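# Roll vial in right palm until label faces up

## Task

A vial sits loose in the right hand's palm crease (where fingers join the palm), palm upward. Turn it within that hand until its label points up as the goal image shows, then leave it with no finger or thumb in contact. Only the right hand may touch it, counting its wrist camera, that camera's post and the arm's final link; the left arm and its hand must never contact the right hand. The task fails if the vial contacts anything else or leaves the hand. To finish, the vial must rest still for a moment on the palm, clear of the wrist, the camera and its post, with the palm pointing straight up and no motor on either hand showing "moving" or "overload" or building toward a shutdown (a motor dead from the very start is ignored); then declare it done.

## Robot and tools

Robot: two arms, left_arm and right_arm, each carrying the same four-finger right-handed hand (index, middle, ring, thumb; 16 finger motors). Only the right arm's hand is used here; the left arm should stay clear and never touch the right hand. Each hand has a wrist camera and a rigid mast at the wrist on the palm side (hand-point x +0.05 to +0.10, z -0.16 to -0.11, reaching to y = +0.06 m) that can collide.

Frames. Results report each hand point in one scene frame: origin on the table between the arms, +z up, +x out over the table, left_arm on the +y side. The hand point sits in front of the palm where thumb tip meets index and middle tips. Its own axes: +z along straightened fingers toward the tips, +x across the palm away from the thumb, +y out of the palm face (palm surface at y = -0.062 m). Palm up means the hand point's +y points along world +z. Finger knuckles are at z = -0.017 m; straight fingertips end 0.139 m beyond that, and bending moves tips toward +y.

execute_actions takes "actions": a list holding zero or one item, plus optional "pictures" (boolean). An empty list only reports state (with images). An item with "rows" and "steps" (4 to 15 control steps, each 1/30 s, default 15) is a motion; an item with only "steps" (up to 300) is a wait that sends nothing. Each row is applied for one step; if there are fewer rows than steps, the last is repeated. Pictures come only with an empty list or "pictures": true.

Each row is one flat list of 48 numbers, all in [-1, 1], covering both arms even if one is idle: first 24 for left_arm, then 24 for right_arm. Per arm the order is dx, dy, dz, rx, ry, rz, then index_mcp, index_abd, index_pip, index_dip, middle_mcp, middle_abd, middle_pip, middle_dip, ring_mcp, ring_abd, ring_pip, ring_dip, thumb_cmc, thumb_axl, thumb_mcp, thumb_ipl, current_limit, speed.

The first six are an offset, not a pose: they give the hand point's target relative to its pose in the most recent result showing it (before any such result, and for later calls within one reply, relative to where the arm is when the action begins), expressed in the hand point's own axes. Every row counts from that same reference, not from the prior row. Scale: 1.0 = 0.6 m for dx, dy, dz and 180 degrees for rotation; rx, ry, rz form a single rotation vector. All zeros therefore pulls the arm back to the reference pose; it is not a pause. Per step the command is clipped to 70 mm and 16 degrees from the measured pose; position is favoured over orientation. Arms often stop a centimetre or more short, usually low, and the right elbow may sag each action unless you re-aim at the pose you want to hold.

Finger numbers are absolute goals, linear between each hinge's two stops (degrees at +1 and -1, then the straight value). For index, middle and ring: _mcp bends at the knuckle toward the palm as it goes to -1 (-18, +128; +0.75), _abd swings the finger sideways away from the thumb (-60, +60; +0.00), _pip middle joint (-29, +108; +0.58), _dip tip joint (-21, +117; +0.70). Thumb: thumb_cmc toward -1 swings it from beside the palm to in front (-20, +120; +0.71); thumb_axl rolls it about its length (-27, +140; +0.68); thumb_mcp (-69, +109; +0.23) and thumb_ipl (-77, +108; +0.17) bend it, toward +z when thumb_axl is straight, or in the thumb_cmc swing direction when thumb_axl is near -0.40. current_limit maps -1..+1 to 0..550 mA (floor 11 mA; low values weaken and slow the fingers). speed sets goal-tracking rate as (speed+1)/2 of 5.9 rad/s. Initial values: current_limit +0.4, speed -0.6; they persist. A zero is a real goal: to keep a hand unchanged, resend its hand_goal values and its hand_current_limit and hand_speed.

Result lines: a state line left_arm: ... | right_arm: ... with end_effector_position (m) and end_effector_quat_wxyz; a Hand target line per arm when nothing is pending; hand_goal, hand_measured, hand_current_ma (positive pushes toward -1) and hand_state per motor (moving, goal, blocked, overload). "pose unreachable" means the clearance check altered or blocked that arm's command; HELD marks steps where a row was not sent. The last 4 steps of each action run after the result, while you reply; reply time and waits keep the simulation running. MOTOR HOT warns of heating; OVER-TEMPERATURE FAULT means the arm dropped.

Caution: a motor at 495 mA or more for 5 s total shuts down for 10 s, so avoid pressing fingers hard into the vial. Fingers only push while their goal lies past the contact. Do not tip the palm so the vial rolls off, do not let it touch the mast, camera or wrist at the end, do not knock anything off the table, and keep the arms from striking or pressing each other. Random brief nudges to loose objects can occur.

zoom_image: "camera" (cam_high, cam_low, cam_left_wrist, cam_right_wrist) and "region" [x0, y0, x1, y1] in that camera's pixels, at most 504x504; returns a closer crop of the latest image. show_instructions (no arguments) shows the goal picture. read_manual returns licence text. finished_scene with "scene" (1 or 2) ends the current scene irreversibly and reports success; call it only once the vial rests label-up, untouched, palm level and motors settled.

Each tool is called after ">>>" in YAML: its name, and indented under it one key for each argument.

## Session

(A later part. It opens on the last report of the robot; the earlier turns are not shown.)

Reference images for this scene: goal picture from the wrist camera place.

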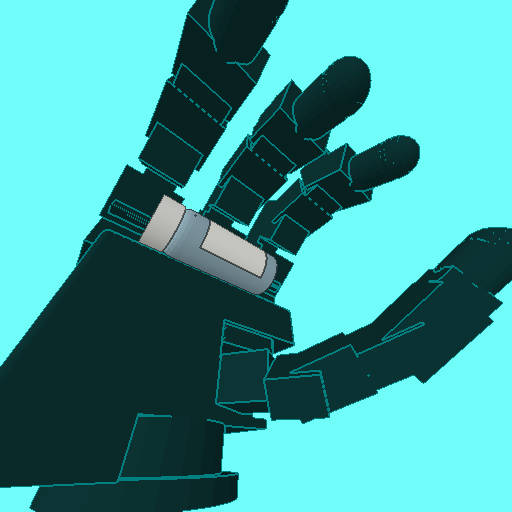

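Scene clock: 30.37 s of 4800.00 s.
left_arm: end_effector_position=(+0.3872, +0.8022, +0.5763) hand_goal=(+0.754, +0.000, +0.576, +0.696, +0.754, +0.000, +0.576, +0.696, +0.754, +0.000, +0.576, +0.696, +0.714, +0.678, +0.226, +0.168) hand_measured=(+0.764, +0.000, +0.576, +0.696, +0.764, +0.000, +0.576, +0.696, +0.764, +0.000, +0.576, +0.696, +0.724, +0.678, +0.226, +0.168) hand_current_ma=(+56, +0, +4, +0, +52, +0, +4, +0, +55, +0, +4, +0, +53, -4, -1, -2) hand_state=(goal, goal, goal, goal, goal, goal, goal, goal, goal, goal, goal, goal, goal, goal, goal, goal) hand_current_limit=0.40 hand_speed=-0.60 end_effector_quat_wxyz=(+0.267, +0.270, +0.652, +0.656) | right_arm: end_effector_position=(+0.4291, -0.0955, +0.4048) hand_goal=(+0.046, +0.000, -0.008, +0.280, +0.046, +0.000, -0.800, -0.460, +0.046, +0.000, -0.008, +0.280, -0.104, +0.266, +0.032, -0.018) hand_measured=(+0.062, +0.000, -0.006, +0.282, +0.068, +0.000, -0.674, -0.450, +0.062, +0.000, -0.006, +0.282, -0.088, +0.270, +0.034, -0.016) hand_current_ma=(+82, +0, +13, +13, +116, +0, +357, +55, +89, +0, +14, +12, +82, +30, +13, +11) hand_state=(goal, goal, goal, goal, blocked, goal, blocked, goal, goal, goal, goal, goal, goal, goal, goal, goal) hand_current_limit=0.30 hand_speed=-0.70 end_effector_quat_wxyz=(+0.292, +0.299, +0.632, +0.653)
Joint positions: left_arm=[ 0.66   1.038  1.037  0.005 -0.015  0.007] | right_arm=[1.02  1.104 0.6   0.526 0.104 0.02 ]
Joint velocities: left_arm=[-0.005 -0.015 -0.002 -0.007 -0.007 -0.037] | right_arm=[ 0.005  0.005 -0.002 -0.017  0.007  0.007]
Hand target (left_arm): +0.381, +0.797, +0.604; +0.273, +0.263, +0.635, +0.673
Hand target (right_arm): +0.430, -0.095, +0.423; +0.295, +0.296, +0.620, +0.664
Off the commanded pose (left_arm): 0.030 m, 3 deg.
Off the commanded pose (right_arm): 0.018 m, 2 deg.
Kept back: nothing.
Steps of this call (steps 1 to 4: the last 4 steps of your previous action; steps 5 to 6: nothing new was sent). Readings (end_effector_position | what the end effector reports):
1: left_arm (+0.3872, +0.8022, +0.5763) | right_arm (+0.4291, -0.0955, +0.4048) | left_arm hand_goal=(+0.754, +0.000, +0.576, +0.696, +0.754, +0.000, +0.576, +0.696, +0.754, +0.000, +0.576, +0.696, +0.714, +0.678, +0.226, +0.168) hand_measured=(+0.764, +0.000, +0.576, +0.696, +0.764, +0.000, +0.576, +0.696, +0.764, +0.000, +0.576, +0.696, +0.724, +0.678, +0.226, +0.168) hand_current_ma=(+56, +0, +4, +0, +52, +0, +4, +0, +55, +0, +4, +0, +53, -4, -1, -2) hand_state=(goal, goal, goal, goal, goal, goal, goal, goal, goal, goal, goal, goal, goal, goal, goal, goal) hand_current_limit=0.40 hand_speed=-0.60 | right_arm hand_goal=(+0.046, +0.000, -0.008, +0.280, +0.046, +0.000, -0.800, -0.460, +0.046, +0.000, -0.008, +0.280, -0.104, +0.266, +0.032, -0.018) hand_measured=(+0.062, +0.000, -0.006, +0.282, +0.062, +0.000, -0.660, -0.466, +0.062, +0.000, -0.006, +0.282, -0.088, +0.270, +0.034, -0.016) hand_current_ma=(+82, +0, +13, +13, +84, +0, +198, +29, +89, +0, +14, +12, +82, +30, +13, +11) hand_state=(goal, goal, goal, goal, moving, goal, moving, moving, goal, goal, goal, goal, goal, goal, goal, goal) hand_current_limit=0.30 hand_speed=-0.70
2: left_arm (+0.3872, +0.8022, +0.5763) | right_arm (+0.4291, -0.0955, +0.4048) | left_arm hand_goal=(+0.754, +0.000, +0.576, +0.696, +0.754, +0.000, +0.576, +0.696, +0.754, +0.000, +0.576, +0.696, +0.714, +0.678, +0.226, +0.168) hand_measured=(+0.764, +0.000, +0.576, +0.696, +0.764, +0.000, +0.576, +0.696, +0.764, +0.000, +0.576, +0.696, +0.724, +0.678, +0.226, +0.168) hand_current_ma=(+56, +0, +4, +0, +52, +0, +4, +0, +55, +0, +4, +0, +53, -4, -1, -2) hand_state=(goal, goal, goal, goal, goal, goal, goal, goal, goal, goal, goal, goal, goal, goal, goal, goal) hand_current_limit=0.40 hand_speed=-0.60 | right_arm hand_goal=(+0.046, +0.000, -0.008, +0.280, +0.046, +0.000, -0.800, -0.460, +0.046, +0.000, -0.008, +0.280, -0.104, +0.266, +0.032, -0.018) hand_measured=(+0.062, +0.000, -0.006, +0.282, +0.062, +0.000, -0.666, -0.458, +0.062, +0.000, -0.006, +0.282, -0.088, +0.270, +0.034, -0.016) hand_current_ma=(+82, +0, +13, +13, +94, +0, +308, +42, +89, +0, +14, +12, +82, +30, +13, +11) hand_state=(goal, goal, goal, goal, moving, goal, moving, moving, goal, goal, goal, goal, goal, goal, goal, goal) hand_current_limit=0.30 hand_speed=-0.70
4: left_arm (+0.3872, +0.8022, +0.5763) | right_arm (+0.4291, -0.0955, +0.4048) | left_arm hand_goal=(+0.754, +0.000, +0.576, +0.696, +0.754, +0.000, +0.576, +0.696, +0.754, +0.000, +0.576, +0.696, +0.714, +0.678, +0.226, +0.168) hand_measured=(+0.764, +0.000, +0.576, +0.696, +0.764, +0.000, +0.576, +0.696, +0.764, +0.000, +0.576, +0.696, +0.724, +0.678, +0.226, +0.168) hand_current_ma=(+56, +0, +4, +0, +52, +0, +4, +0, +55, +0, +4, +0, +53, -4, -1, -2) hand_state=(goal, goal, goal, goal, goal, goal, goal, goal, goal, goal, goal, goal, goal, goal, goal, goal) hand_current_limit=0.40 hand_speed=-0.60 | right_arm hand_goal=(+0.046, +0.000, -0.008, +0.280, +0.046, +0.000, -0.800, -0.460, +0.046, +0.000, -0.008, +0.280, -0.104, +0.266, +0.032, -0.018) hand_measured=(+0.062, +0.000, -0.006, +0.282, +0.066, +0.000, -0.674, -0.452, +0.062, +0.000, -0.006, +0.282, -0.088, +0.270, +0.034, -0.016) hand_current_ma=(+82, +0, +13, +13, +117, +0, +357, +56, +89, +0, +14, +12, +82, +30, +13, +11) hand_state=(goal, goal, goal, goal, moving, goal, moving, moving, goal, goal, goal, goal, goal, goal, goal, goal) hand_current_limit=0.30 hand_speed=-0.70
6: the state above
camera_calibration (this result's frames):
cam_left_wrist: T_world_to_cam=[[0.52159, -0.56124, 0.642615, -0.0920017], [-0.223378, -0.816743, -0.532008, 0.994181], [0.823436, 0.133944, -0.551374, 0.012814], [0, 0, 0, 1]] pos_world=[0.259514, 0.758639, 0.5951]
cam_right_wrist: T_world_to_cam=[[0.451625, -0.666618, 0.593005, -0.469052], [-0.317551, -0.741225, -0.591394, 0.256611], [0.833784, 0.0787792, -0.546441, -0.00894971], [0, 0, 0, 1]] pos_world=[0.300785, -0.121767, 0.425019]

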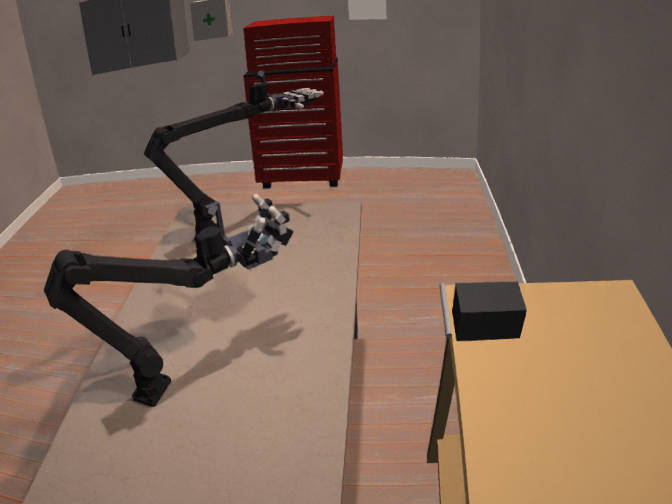

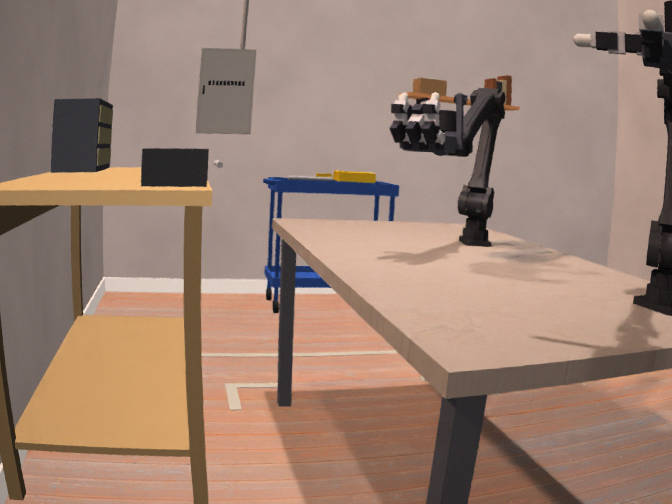

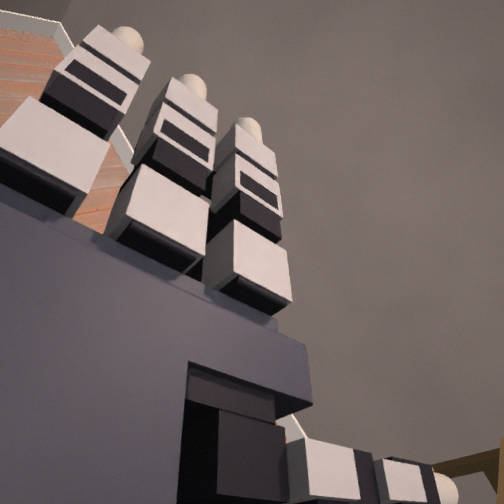

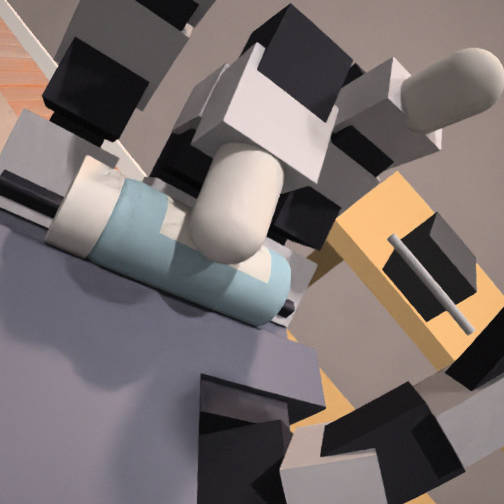

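>>> execute_actions:
  actions:
    - {"rows":[[0.0004,0.0478,-0.0121,-0.0166,0,0,0.754,0,0.576,0.696,0.754,0,0.576,0.696,0.754,0,0.576,0.696,0.714,0.678,0.226,0.168,0.4,-0.6,0.0016,0.0303,0.0034,-0.0107,0.0003,0.0015,0.046,0,-0.008,0.28,0.046,0,-0.435,-0.46,0.046,0,-0.008,0.28,-0.104,0.266,0.032,-0.018,0.3,0.4],[0.0004,0.0478,-0.0121,-0.0166,0,0,0.754,0,0.576,0.696,0.754,0,0.576,0.696,0.754,0,0.576,0.696,0.714,0.678,0.226,0.168,0.4,-0.6,0.0016,0.0303,0.0034,-0.0107,0.0003,0.0015,0.046,0,-0.008,0.28,0.046,0,-0.435,-0.46,0.046,0,-0.008,0.28,-0.104,0.266,0.032,-0.018,0.3,0.4],[0.0004,0.0478,-0.0121,-0.0166,0,0,0.754,0,0.576,0.696,0.754,0,0.576,0.696,0.754,0,0.576,0.696,0.714,0.678,0.226,0.168,0.4,-0.6,0.0016,0.0303,0.0034,-0.0107,0.0003,0.0015,0.046,0,-0.008,0.28,0.046,0,-0.435,-0.46,0.046,0,-0.008,0.28,-0.104,0.266,0.032,-0.018,0.6,0.2],[0.0004,0.0478,-0.0121,-0.0166,0,0,0.754,0,0.576,0.696,0.754,0,0.576,0.696,0.754,0,0.576,0.696,0.714,0.678,0.226,0.168,0.4,-0.6,0.0016,0.0303,0.0034,-0.0107,0.0003,0.0015,0.046,0,-0.008,0.28,0.046,0,-0.435,-0.46,0.046,0,-0.008,0.28,-0.104,0.266,0.032,-0.018,0.7,0.0],[0.0004,0.0478,-0.0121,-0.0166,0,0,0.754,0,0.576,0.696,0.754,0,0.576,0.696,0.754,0,0.576,0.696,0.714,0.678,0.226,0.168,0.4,-0.6,0.0016,0.0303,0.0034,-0.0107,0.0003,0.0015,0.046,0,-0.008,0.28,0.046,0,-0.435,-0.70,0.046,0,-0.008,0.28,-0.104,0.266,0.032,-0.018,0.7,-0.2]],"steps":14}

>>> execute_actions:
  actions:
    - {"rows":[[0.0004,0.0478,-0.0121,-0.0166,0,0,0.754,0,0.576,0.696,0.754,0,0.576,0.696,0.754,0,0.576,0.696,0.714,0.678,0.226,0.168,0.4,-0.6,0.0016,0.0303,0.0034,-0.0107,0.0003,0.0015,0.046,0,-0.008,0.28,0.046,0,-0.8,-0.70,0.046,0,-0.008,0.28,-0.104,0.266,0.032,-0.018,0.3,-0.65],[0.0004,0.0478,-0.0121,-0.0166,0,0,0.754,0,0.576,0.696,0.754,0,0.576,0.696,0.754,0,0.576,0.696,0.714,0.678,0.226,0.168,0.4,-0.6,0.0016,0.0303,0.0034,-0.0107,0.0003,0.0015,0.046,0,-0.008,0.28,0.046,0,-0.8,-0.70,0.046,0,-0.008,0.28,-0.104,0.266,0.032,-0.018,0.3,-0.65],[0.0004,0.0478,-0.0121,-0.0166,0,0,0.754,0,0.576,0.696,0.754,0,0.576,0.696,0.754,0,0.576,0.696,0.714,0.678,0.226,0.168,0.4,-0.6,0.0016,0.0303,0.0034,-0.0107,0.0003,0.0015,0.046,0,-0.008,0.28,0.046,0,-0.8,-0.70,0.046,0,-0.008,0.28,-0.104,0.266,0.032,-0.018,0.3,-0.65],[0.0004,0.0478,-0.0121,-0.0166,0,0,0.754,0,0.576,0.696,0.754,0,0.576,0.696,0.754,0,0.576,0.696,0.714,0.678,0.226,0.168,0.4,-0.6,0.0016,0.0303,0.0034,-0.0107,0.0003,0.0015,0.046,0,-0.008,0.28,0.046,0,-0.8,-0.47,0.046,0,-0.008,0.28,-0.104,0.266,0.032,-0.018,0.3,-0.65]],"steps":15}

>>> execute_actions:
  actions:
    - {"steps":8}
  pictures: true

>>> zoom_image:
  camera: "cam_right_wrist"
  region: [30,140,310,350]

Scene clock: 31.47 s of 4800.00 s.
left_arm: end_effector_position=(+0.3872, +0.8022, +0.5763) hand_goal=(+0.754, +0.000, +0.576, +0.696, +0.754, +0.000, +0.576, +0.696, +0.754, +0.000, +0.576, +0.696, +0.714, +0.678, +0.226, +0.168) hand_measured=(+0.764, +0.000, +0.576, +0.696, +0.764, +0.000, +0.576, +0.696, +0.764, +0.000, +0.576, +0.696, +0.724, +0.678, +0.226, +0.168) hand_current_ma=(+56, +0, +4, +0, +52, +0, +4, +0, +55, +0, +4, +0, +53, -4, -1, -2) hand_state=(goal, goal, goal, goal, goal, goal, goal, goal, goal, goal, goal, goal, goal, goal, goal, goal) hand_current_limit=0.40 hand_speed=-0.60 end_effector_quat_wxyz=(+0.267, +0.270, +0.652, +0.656) | right_arm: end_effector_position=(+0.4291, -0.0955, +0.4048) hand_goal=(+0.046, +0.000, -0.008, +0.280, +0.046, +0.000, -0.434, -0.700, +0.046, +0.000, -0.008, +0.280, -0.104, +0.266, +0.032, -0.018) hand_measured=(+0.062, +0.000, -0.006, +0.282, +0.058, +0.000, -0.440, -0.628, +0.062, +0.000, -0.006, +0.282, -0.088, +0.270, +0.034, -0.016) hand_current_ma=(+82, +0, +13, +13, +66, +0, -27, +89, +89, +0, +14, +12, +82, +30, +13, +11) hand_state=(goal, goal, goal, goal, goal, goal, moving, moving, goal, goal, goal, goal, goal, goal, goal, goal) hand_current_limit=0.70 hand_speed=-0.20 end_effector_quat_wxyz=(+0.292, +0.299, +0.632, +0.653)
Joint positions: left_arm=[ 0.66   1.038  1.037  0.005 -0.015  0.007] | right_arm=[1.02  1.104 0.6   0.526 0.104 0.02 ]
Joint velocities: left_arm=[-0.015 -0.005  0.002 -0.012 -0.037 -0.066] | right_arm=[-0.005  0.005 -0.017  0.027  0.007 -0.007]
Steps of this call (steps 1 to 23: nothing new was sent; steps 24 to 33: the first 10 steps of this action). Readings (end_effector_position | what the end effector reports):
24: left_arm (+0.3872, +0.8022, +0.5763) | right_arm (+0.4291, -0.0955, +0.4048) | left_arm hand_goal=(+0.754, +0.000, +0.576, +0.696, +0.754, +0.000, +0.576, +0.696, +0.754, +0.000, +0.576, +0.696, +0.714, +0.678, +0.226, +0.168) hand_measured=(+0.764, +0.000, +0.576, +0.696, +0.764, +0.000, +0.576, +0.696, +0.764, +0.000, +0.576, +0.696, +0.724, +0.678, +0.226, +0.168) hand_current_ma=(+56, +0, +4, +0, +52, +0, +4, +0, +55, +0, +4, +0, +53, -4, -1, -2) hand_state=(goal, goal, goal, goal, goal, goal, goal, goal, goal, goal, goal, goal, goal, goal, goal, goal) hand_current_limit=0.40 hand_speed=-0.60 | right_arm hand_goal=(+0.046, +0.000, -0.008, +0.280, +0.046, +0.000, -0.434, -0.460, +0.046, +0.000, -0.008, +0.280, -0.104, +0.266, +0.032, -0.018) hand_measured=(+0.062, +0.000, -0.006, +0.282, +0.068, +0.000, -0.674, -0.450, +0.062, +0.000, -0.006, +0.282, -0.088, +0.270, +0.034, -0.016) hand_current_ma=(+82, +0, +13, +13, +116, +0, +357, +55, +89, +0, +14, +12, +82, +30, +13, +11) hand_state=(goal, goal, goal, goal, blocked, goal, moving, goal, goal, goal, goal, goal, goal, goal, goal, goal) hand_current_limit=0.30 hand_speed=0.40
25: left_arm (+0.3872, +0.8022, +0.5763) | right_arm (+0.4291, -0.0955, +0.4048) | left_arm hand_goal=(+0.754, +0.000, +0.576, +0.696, +0.754, +0.000, +0.576, +0.696, +0.754, +0.000, +0.576, +0.696, +0.714, +0.678, +0.226, +0.168) hand_measured=(+0.764, +0.000, +0.576, +0.696, +0.764, +0.000, +0.576, +0.696, +0.764, +0.000, +0.576, +0.696, +0.724, +0.678, +0.226, +0.168) hand_current_ma=(+56, +0, +4, +0, +52, +0, +4, +0, +55, +0, +4, +0, +53, -4, -1, -2) hand_state=(goal, goal, goal, goal, goal, goal, goal, goal, goal, goal, goal, goal, goal, goal, goal, goal) hand_current_limit=0.40 hand_speed=-0.60 | right_arm hand_goal=(+0.046, +0.000, -0.008, +0.280, +0.046, +0.000, -0.434, -0.460, +0.046, +0.000, -0.008, +0.280, -0.104, +0.266, +0.032, -0.018) hand_measured=(+0.062, +0.000, -0.006, +0.282, +0.068, +0.000, -0.670, -0.450, +0.062, +0.000, -0.006, +0.282, -0.088, +0.270, +0.034, -0.016) hand_current_ma=(+82, +0, +13, +13, +116, +0, -82, +55, +89, +0, +14, +12, +82, +30, +13, +11) hand_state=(goal, goal, goal, goal, blocked, goal, moving, goal, goal, goal, goal, goal, goal, goal, goal, goal) hand_current_limit=0.30 hand_speed=0.40
27: left_arm (+0.3872, +0.8022, +0.5763) | right_arm (+0.4291, -0.0955, +0.4048) | left_arm hand_goal=(+0.754, +0.000, +0.576, +0.696, +0.754, +0.000, +0.576, +0.696, +0.754, +0.000, +0.576, +0.696, +0.714, +0.678, +0.226, +0.168) hand_measured=(+0.764, +0.000, +0.576, +0.696, +0.764, +0.000, +0.576, +0.696, +0.764, +0.000, +0.576, +0.696, +0.724, +0.678, +0.226, +0.168) hand_current_ma=(+56, +0, +4, +0, +52, +0, +4, +0, +55, +0, +4, +0, +53, -4, -1, -2) hand_state=(goal, goal, goal, goal, goal, goal, goal, goal, goal, goal, goal, goal, goal, goal, goal, goal) hand_current_limit=0.40 hand_speed=-0.60 | right_arm hand_goal=(+0.046, +0.000, -0.008, +0.280, +0.046, +0.000, -0.434, -0.460, +0.046, +0.000, -0.008, +0.280, -0.104, +0.266, +0.032, -0.018) hand_measured=(+0.062, +0.000, -0.006, +0.282, +0.060, +0.000, -0.606, -0.456, +0.062, +0.000, -0.006, +0.282, -0.088, +0.270, +0.034, -0.016) hand_current_ma=(+82, +0, +13, +13, +60, +0, -140, +12, +89, +0, +14, +12, +82, +30, +13, +11) hand_state=(goal, goal, goal, goal, moving, goal, moving, moving, goal, goal, goal, goal, goal, goal, goal, goal) hand_current_limit=0.70 hand_speed=0.00
31: left_arm (+0.3872, +0.8022, +0.5763) | right_arm (+0.4291, -0.0955, +0.4048) | left_arm hand_goal=(+0.754, +0.000, +0.576, +0.696, +0.754, +0.000, +0.576, +0.696, +0.754, +0.000, +0.576, +0.696, +0.714, +0.678, +0.226, +0.168) hand_measured=(+0.764, +0.000, +0.576, +0.696, +0.764, +0.000, +0.576, +0.696, +0.764, +0.000, +0.576, +0.696, +0.724, +0.678, +0.226, +0.168) hand_current_ma=(+56, +0, +4, +0, +52, +0, +4, +0, +55, +0, +4, +0, +53, -4, -1, -2) hand_state=(goal, goal, goal, goal, goal, goal, goal, goal, goal, goal, goal, goal, goal, goal, goal, goal) hand_current_limit=0.40 hand_speed=-0.60 | right_arm hand_goal=(+0.046, +0.000, -0.008, +0.280, +0.046, +0.000, -0.434, -0.700, +0.046, +0.000, -0.008, +0.280, -0.104, +0.266, +0.032, -0.018) hand_measured=(+0.062, +0.000, -0.006, +0.282, +0.058, +0.000, -0.452, -0.538, +0.062, +0.000, -0.006, +0.282, -0.088, +0.270, +0.034, -0.016) hand_current_ma=(+82, +0, +13, +13, +66, +0, +1, +109, +89, +0, +14, +12, +82, +30, +13, +11) hand_state=(goal, goal, goal, goal, goal, goal, moving, moving, goal, goal, goal, goal, goal, goal, goal, goal) hand_current_limit=0.70 hand_speed=-0.20
33: the state above

Scene clock: 31.97 s of 4800.00 s.
left_arm: end_effector_position=(+0.3872, +0.8022, +0.5763) hand_goal=(+0.754, +0.000, +0.576, +0.696, +0.754, +0.000, +0.576, +0.696, +0.754, +0.000, +0.576, +0.696, +0.714, +0.678, +0.226, +0.168) hand_measured=(+0.764, +0.000, +0.576, +0.696, +0.764, +0.000, +0.576, +0.696, +0.764, +0.000, +0.576, +0.696, +0.724, +0.678, +0.226, +0.168) hand_current_ma=(+56, +0, +4, +0, +52, +0, +4, +0, +55, +0, +4, +0, +53, -4, -1, -2) hand_state=(goal, goal, goal, goal, goal, goal, goal, goal, goal, goal, goal, goal, goal, goal, goal, goal) hand_current_limit=0.40 hand_speed=-0.60 end_effector_quat_wxyz=(+0.267, +0.270, +0.652, +0.656) | right_arm: end_effector_position=(+0.4291, -0.0955, +0.4048) hand_goal=(+0.046, +0.000, -0.008, +0.280, +0.046, +0.000, -0.800, -0.470, +0.046, +0.000, -0.008, +0.280, -0.104, +0.266, +0.032, -0.018) hand_measured=(+0.062, +0.000, -0.006, +0.282, +0.064, +0.000, -0.610, -0.540, +0.062, +0.000, -0.006, +0.282, -0.088, +0.270, +0.034, -0.016) hand_current_ma=(+82, +0, +13, +13, +100, +0, +192, -30, +89, +0, +14, +12, +82, +30, +13, +11) hand_state=(goal, goal, goal, goal, goal, goal, moving, moving, goal, goal, goal, goal, goal, goal, goal, goal) hand_current_limit=0.30 hand_speed=-0.65 end_effector_quat_wxyz=(+0.292, +0.299, +0.632, +0.653)
Joint positions: left_arm=[ 0.66   1.038  1.037  0.005 -0.015  0.007] | right_arm=[1.02  1.104 0.6   0.526 0.104 0.02 ]
Joint velocities: left_arm=[-0.005  0.005  0.002 -0.007  0.022  0.007] | right_arm=[-0.015  0.005  0.002 -0.007 -0.051  0.051]
Off your previous action's commanded pose (left_arm): 0.030 m, 3 deg at its last step (step 4 of this call).
Off your previous action's commanded pose (right_arm): 0.018 m, 2 deg at its last step (step 4 of this call).
Steps of this call (steps 1 to 4: the last 4 steps of your previous action; steps 5 to 15: the first 11 steps of this action, its rows measured from where the robot was after step 4). Readings (end_effector_position | what the end effector reports):
4: left_arm (+0.3872, +0.8022, +0.5763) | right_arm (+0.4291, -0.0955, +0.4048) | left_arm hand_goal=(+0.754, +0.000, +0.576, +0.696, +0.754, +0.000, +0.576, +0.696, +0.754, +0.000, +0.576, +0.696, +0.714, +0.678, +0.226, +0.168) hand_measured=(+0.764, +0.000, +0.576, +0.696, +0.764, +0.000, +0.576, +0.696, +0.764, +0.000, +0.576, +0.696, +0.724, +0.678, +0.226, +0.168) hand_current_ma=(+56, +0, +4, +0, +52, +0, +4, +0, +55, +0, +4, +0, +53, -4, -1, -2) hand_state=(goal, goal, goal, goal, goal, goal, goal, goal, goal, goal, goal, goal, goal, goal, goal, goal) hand_current_limit=0.40 hand_speed=-0.60 | right_arm hand_goal=(+0.046, +0.000, -0.008, +0.280, +0.046, +0.000, -0.434, -0.700, +0.046, +0.000, -0.008, +0.280, -0.104, +0.266, +0.032, -0.018) hand_measured=(+0.062, +0.000, -0.006, +0.282, +0.058, +0.000, -0.440, -0.698, +0.062, +0.000, -0.006, +0.282, -0.088, +0.270, +0.034, -0.016) hand_current_ma=(+82, +0, +13, +13, +66, +0, -30, +10, +89, +0, +14, +12, +82, +30, +13, +11) hand_state=(goal, goal, goal, goal, goal, goal, goal, moving, goal, goal, goal, goal, goal, goal, goal, goal) hand_current_limit=0.70 hand_speed=-0.20
5: left_arm (+0.3872, +0.8022, +0.5763) | right_arm (+0.4291, -0.0955, +0.4048) | left_arm hand_goal=(+0.754, +0.000, +0.576, +0.696, +0.754, +0.000, +0.576, +0.696, +0.754, +0.000, +0.576, +0.696, +0.714, +0.678, +0.226, +0.168) hand_measured=(+0.764, +0.000, +0.576, +0.696, +0.764, +0.000, +0.576, +0.696, +0.764, +0.000, +0.576, +0.696, +0.724, +0.678, +0.226, +0.168) hand_current_ma=(+56, +0, +4, +0, +52, +0, +4, +0, +55, +0, +4, +0, +53, -4, -1, -2) hand_state=(goal, goal, goal, goal, goal, goal, goal, goal, goal, goal, goal, goal, goal, goal, goal, goal) hand_current_limit=0.40 hand_speed=-0.60 | right_arm hand_goal=(+0.046, +0.000, -0.008, +0.280, +0.046, +0.000, -0.800, -0.700, +0.046, +0.000, -0.008, +0.280, -0.104, +0.266, +0.032, -0.018) hand_measured=(+0.062, +0.000, -0.006, +0.282, +0.058, +0.000, -0.440, -0.698, +0.062, +0.000, -0.006, +0.282, -0.088, +0.270, +0.034, -0.016) hand_current_ma=(+82, +0, +13, +13, +66, +0, -30, +12, +89, +0, +14, +12, +82, +30, +13, +11) hand_state=(goal, goal, goal, goal, goal, goal, moving, goal, goal, goal, goal, goal, goal, goal, goal, goal) hand_current_limit=0.30 hand_speed=-0.65
6: left_arm (+0.3872, +0.8022, +0.5763) | right_arm (+0.4291, -0.0955, +0.4048) | left_arm hand_goal=(+0.754, +0.000, +0.576, +0.696, +0.754, +0.000, +0.576, +0.696, +0.754, +0.000, +0.576, +0.696, +0.714, +0.678, +0.226, +0.168) hand_measured=(+0.764, +0.000, +0.576, +0.696, +0.764, +0.000, +0.576, +0.696, +0.764, +0.000, +0.576, +0.696, +0.724, +0.678, +0.226, +0.168) hand_current_ma=(+56, +0, +4, +0, +52, +0, +4, +0, +55, +0, +4, +0, +53, -4, -1, -2) hand_state=(goal, goal, goal, goal, goal, goal, goal, goal, goal, goal, goal, goal, goal, goal, goal, goal) hand_current_limit=0.40 hand_speed=-0.60 | right_arm hand_goal=(+0.046, +0.000, -0.008, +0.280, +0.046, +0.000, -0.800, -0.700, +0.046, +0.000, -0.008, +0.280, -0.104, +0.266, +0.032, -0.018) hand_measured=(+0.062, +0.000, -0.006, +0.282, +0.058, +0.000, -0.442, -0.698, +0.062, +0.000, -0.006, +0.282, -0.088, +0.270, +0.034, -0.016) hand_current_ma=(+82, +0, +13, +13, +66, +0, +63, +12, +89, +0, +14, +12, +82, +30, +13, +11) hand_state=(goal, goal, goal, goal, goal, goal, moving, goal, goal, goal, goal, goal, goal, goal, goal, goal) hand_current_limit=0.30 hand_speed=-0.65
8: left_arm (+0.3872, +0.8022, +0.5763) | right_arm (+0.4291, -0.0955, +0.4048) | left_arm hand_goal=(+0.754, +0.000, +0.576, +0.696, +0.754, +0.000, +0.576, +0.696, +0.754, +0.000, +0.576, +0.696, +0.714, +0.678, +0.226, +0.168) hand_measured=(+0.764, +0.000, +0.576, +0.696, +0.764, +0.000, +0.576, +0.696, +0.764, +0.000, +0.576, +0.696, +0.724, +0.678, +0.226, +0.168) hand_current_ma=(+56, +0, +4, +0, +52, +0, +4, +0, +55, +0, +4, +0, +53, -4, -1, -2) hand_state=(goal, goal, goal, goal, goal, goal, goal, goal, goal, goal, goal, goal, goal, goal, goal, goal) hand_current_limit=0.40 hand_speed=-0.60 | right_arm hand_goal=(+0.046, +0.000, -0.008, +0.280, +0.046, +0.000, -0.800, -0.470, +0.046, +0.000, -0.008, +0.280, -0.104, +0.266, +0.032, -0.018) hand_measured=(+0.062, +0.000, -0.006, +0.282, +0.058, +0.000, -0.480, -0.698, +0.062, +0.000, -0.006, +0.282, -0.088, +0.270, +0.034, -0.016) hand_current_ma=(+82, +0, +13, +13, +66, +0, +45, +12, +89, +0, +14, +12, +82, +30, +13, +11) hand_state=(goal, goal, goal, goal, goal, goal, moving, moving, goal, goal, goal, goal, goal, goal, goal, goal) hand_current_limit=0.30 hand_speed=-0.65
12: left_arm (+0.3872, +0.8022, +0.5763) | right_arm (+0.4291, -0.0955, +0.4048) | left_arm hand_goal=(+0.754, +0.000, +0.576, +0.696, +0.754, +0.000, +0.576, +0.696, +0.754, +0.000, +0.576, +0.696, +0.714, +0.678, +0.226, +0.168) hand_measured=(+0.764, +0.000, +0.576, +0.696, +0.764, +0.000, +0.576, +0.696, +0.764, +0.000, +0.576, +0.696, +0.724, +0.678, +0.226, +0.168) hand_current_ma=(+56, +0, +4, +0, +52, +0, +4, +0, +55, +0, +4, +0, +53, -4, -1, -2) hand_state=(goal, goal, goal, goal, goal, goal, goal, goal, goal, goal, goal, goal, goal, goal, goal, goal) hand_current_limit=0.40 hand_speed=-0.60 | right_arm hand_goal=(+0.046, +0.000, -0.008, +0.280, +0.046, +0.000, -0.800, -0.470, +0.046, +0.000, -0.008, +0.280, -0.104, +0.266, +0.032, -0.018) hand_measured=(+0.062, +0.000, -0.006, +0.282, +0.064, +0.000, -0.554, -0.628, +0.062, +0.000, -0.006, +0.282, -0.088, +0.270, +0.034, -0.016) hand_current_ma=(+82, +0, +13, +13, +98, +0, +80, -45, +89, +0, +14, +12, +82, +30, +13, +11) hand_state=(goal, goal, goal, goal, moving, goal, moving, moving, goal, goal, goal, goal, goal, goal, goal, goal) hand_current_limit=0.30 hand_speed=-0.65
15: the state above

Scene clock: 32.23 s of 4800.00 s.
left_arm: end_effector_position=(+0.3872, +0.8022, +0.5763) hand_goal=(+0.754, +0.000, +0.576, +0.696, +0.754, +0.000, +0.576, +0.696, +0.754, +0.000, +0.576, +0.696, +0.714, +0.678, +0.226, +0.168) hand_measured=(+0.764, +0.000, +0.576, +0.696, +0.764, +0.000, +0.576, +0.696, +0.764, +0.000, +0.576, +0.696, +0.724, +0.678, +0.226, +0.168) hand_current_ma=(+56, +0, +4, +0, +52, +0, +4, +0, +55, +0, +4, +0, +53, -4, -1, -2) hand_state=(goal, goal, goal, goal, goal, goal, goal, goal, goal, goal, goal, goal, goal, goal, goal, goal) hand_current_limit=0.40 hand_speed=-0.60 end_effector_quat_wxyz=(+0.267, +0.270, +0.652, +0.656) | right_arm: end_effector_position=(+0.4291, -0.0955, +0.4048) hand_goal=(+0.046, +0.000, -0.008, +0.280, +0.046, +0.000, -0.800, -0.470, +0.046, +0.000, -0.008, +0.280, -0.104, +0.266, +0.032, -0.018) hand_measured=(+0.062, +0.000, -0.006, +0.282, +0.066, +0.000, -0.668, -0.458, +0.062, +0.000, -0.006, +0.282, -0.088, +0.270, +0.034, -0.016) hand_current_ma=(+82, +0, +13, +13, +113, +0, +357, +57, +89, +0, +14, +12, +82, +30, +13, +11) hand_state=(goal, goal, goal, goal, blocked, goal, blocked, goal, goal, goal, goal, goal, goal, goal, goal, goal) hand_current_limit=0.30 hand_speed=-0.65 end_effector_quat_wxyz=(+0.292, +0.299, +0.632, +0.653)
Joint positions: left_arm=[ 0.66   1.038  1.037  0.005 -0.015  0.007] | right_arm=[1.02  1.104 0.6   0.526 0.104 0.02 ]
Joint velocities: left_arm=[-0.024 -0.015 -0.007 -0.002 -0.051  0.051] | right_arm=[ 0.005  0.005  0.012 -0.012 -0.051  0.037]
Hand target (left_arm): +0.381, +0.797, +0.604; +0.273, +0.263, +0.635, +0.673
Hand target (right_arm): +0.430, -0.095, +0.423; +0.295, +0.296, +0.620, +0.664
Off the commanded pose (left_arm): 0.030 m, 3 deg.
Off the commanded pose (right_arm): 0.018 m, 2 deg.
Kept back: nothing.
Steps of this call (steps 1 to 4: the last 4 steps of your previous action; steps 5 to 8: nothing new was sent). Readings (end_effector_position | what the end effector reports):
1: left_arm (+0.3872, +0.8022, +0.5763) | right_arm (+0.4291, -0.0955, +0.4048) | left_arm hand_goal=(+0.754, +0.000, +0.576, +0.696, +0.754, +0.000, +0.576, +0.696, +0.754, +0.000, +0.576, +0.696, +0.714, +0.678, +0.226, +0.168) hand_measured=(+0.764, +0.000, +0.576, +0.696, +0.764, +0.000, +0.576, +0.696, +0.764, +0.000, +0.576, +0.696, +0.724, +0.678, +0.226, +0.168) hand_current_ma=(+56, +0, +4, +0, +52, +0, +4, +0, +55, +0, +4, +0, +53, -4, -1, -2) hand_state=(goal, goal, goal, goal, goal, goal, goal, goal, goal, goal, goal, goal, goal, goal, goal, goal) hand_current_limit=0.40 hand_speed=-0.60 | right_arm hand_goal=(+0.046, +0.000, -0.008, +0.280, +0.046, +0.000, -0.800, -0.470, +0.046, +0.000, -0.008, +0.280, -0.104, +0.266, +0.032, -0.018) hand_measured=(+0.062, +0.000, -0.006, +0.282, +0.064, +0.000, -0.628, -0.512, +0.062, +0.000, -0.006, +0.282, -0.088, +0.270, +0.034, -0.016) hand_current_ma=(+82, +0, +13, +13, +100, +0, +189, -26, +89, +0, +14, +12, +82, +30, +13, +11) hand_state=(goal, goal, goal, goal, goal, goal, moving, moving, goal, goal, goal, goal, goal, goal, goal, goal) hand_current_limit=0.30 hand_speed=-0.65
2: left_arm (+0.3872, +0.8022, +0.5763) | right_arm (+0.4291, -0.0955, +0.4048) | left_arm hand_goal=(+0.754, +0.000, +0.576, +0.696, +0.754, +0.000, +0.576, +0.696, +0.754, +0.000, +0.576, +0.696, +0.714, +0.678, +0.226, +0.168) hand_measured=(+0.764, +0.000, +0.576, +0.696, +0.764, +0.000, +0.576, +0.696, +0.764, +0.000, +0.576, +0.696, +0.724, +0.678, +0.226, +0.168) hand_current_ma=(+56, +0, +4, +0, +52, +0, +4, +0, +55, +0, +4, +0, +53, -4, -1, -2) hand_state=(goal, goal, goal, goal, goal, goal, goal, goal, goal, goal, goal, goal, goal, goal, goal, goal) hand_current_limit=0.40 hand_speed=-0.60 | right_arm hand_goal=(+0.046, +0.000, -0.008, +0.280, +0.046, +0.000, -0.800, -0.470, +0.046, +0.000, -0.008, +0.280, -0.104, +0.266, +0.032, -0.018) hand_measured=(+0.062, +0.000, -0.006, +0.282, +0.064, +0.000, -0.648, -0.484, +0.062, +0.000, -0.006, +0.282, -0.088, +0.270, +0.034, -0.016) hand_current_ma=(+82, +0, +13, +13, +100, +0, +201, +45, +89, +0, +14, +12, +82, +30, +13, +11) hand_state=(goal, goal, goal, goal, goal, goal, moving, moving, goal, goal, goal, goal, goal, goal, goal, goal) hand_current_limit=0.30 hand_speed=-0.65
4: left_arm (+0.3872, +0.8022, +0.5763) | right_arm (+0.4291, -0.0955, +0.4048) | left_arm hand_goal=(+0.754, +0.000, +0.576, +0.696, +0.754, +0.000, +0.576, +0.696, +0.754, +0.000, +0.576, +0.696, +0.714, +0.678, +0.226, +0.168) hand_measured=(+0.764, +0.000, +0.576, +0.696, +0.764, +0.000, +0.576, +0.696, +0.764, +0.000, +0.576, +0.696, +0.724, +0.678, +0.226, +0.168) hand_current_ma=(+56, +0, +4, +0, +52, +0, +4, +0, +55, +0, +4, +0, +53, -4, -1, -2) hand_state=(goal, goal, goal, goal, goal, goal, goal, goal, goal, goal, goal, goal, goal, goal, goal, goal) hand_current_limit=0.40 hand_speed=-0.60 | right_arm hand_goal=(+0.046, +0.000, -0.008, +0.280, +0.046, +0.000, -0.800, -0.470, +0.046, +0.000, -0.008, +0.280, -0.104, +0.266, +0.032, -0.018) hand_measured=(+0.062, +0.000, -0.006, +0.282, +0.066, +0.000, -0.664, -0.464, +0.062, +0.000, -0.006, +0.282, -0.088, +0.270, +0.034, -0.016) hand_current_ma=(+82, +0, +13, +13, +113, +0, +348, +59, +89, +0, +14, +12, +82, +30, +13, +11) hand_state=(goal, goal, goal, goal, moving, goal, moving, moving, goal, goal, goal, goal, goal, goal, goal, goal) hand_current_limit=0.30 hand_speed=-0.65
8: the state above
camera_calibration (this result's frames):
cam_left_wrist: T_world_to_cam=[[0.52159, -0.56124, 0.642615, -0.0920017], [-0.223378, -0.816743, -0.532008, 0.994181], [0.823436, 0.133944, -0.551374, 0.012814], [0, 0, 0, 1]] pos_world=[0.259514, 0.758639, 0.5951]
cam_right_wrist: T_world_to_cam=[[0.451625, -0.666618, 0.593005, -0.469052], [-0.317551, -0.741225, -0.591394, 0.256611], [0.833784, 0.0787792, -0.546441, -0.00894971], [0, 0, 0, 1]] pos_world=[0.300785, -0.121767, 0.425019]

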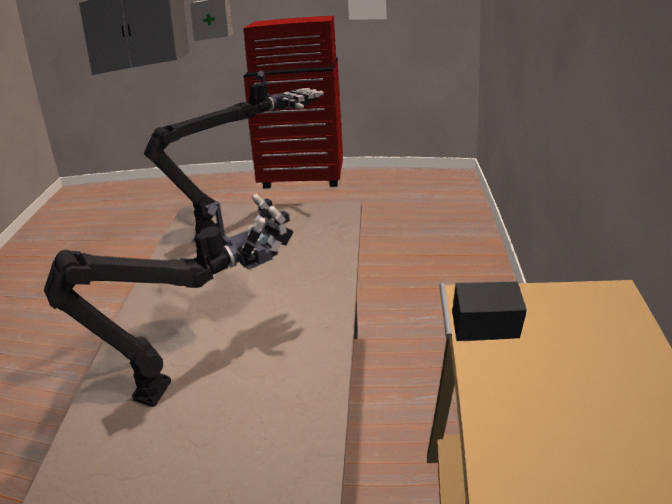

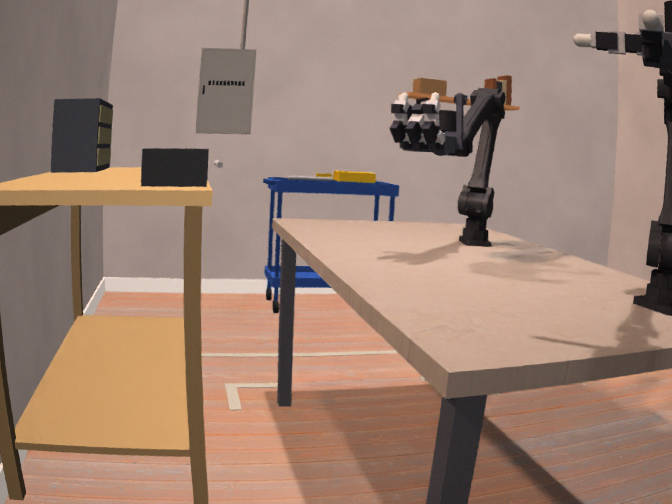

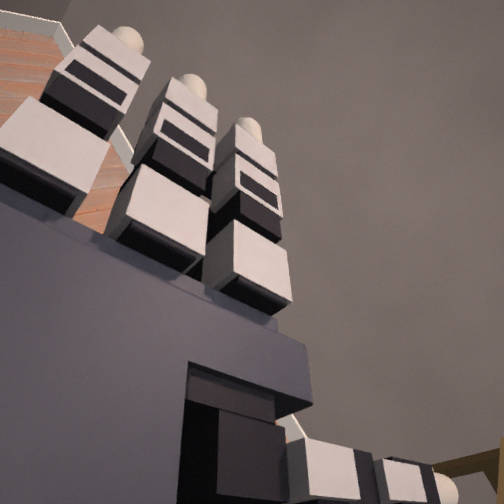

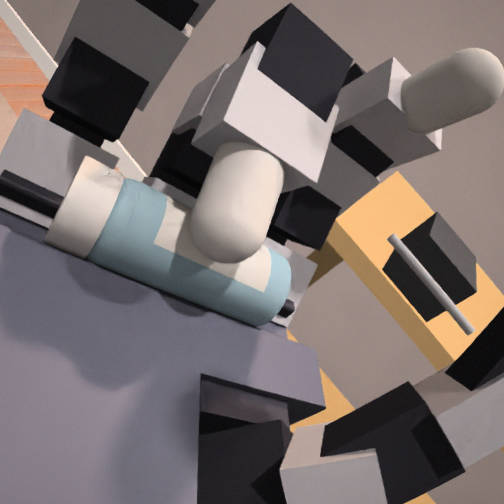

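Region (30, 140, 310, 350) of cam_right_wrist's 504x504 image, scaled by 1.800, with more detail than that image has; it fills the top 378 rows of this view, and the rest is white.

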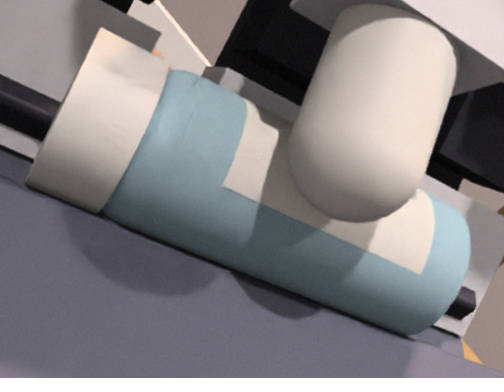

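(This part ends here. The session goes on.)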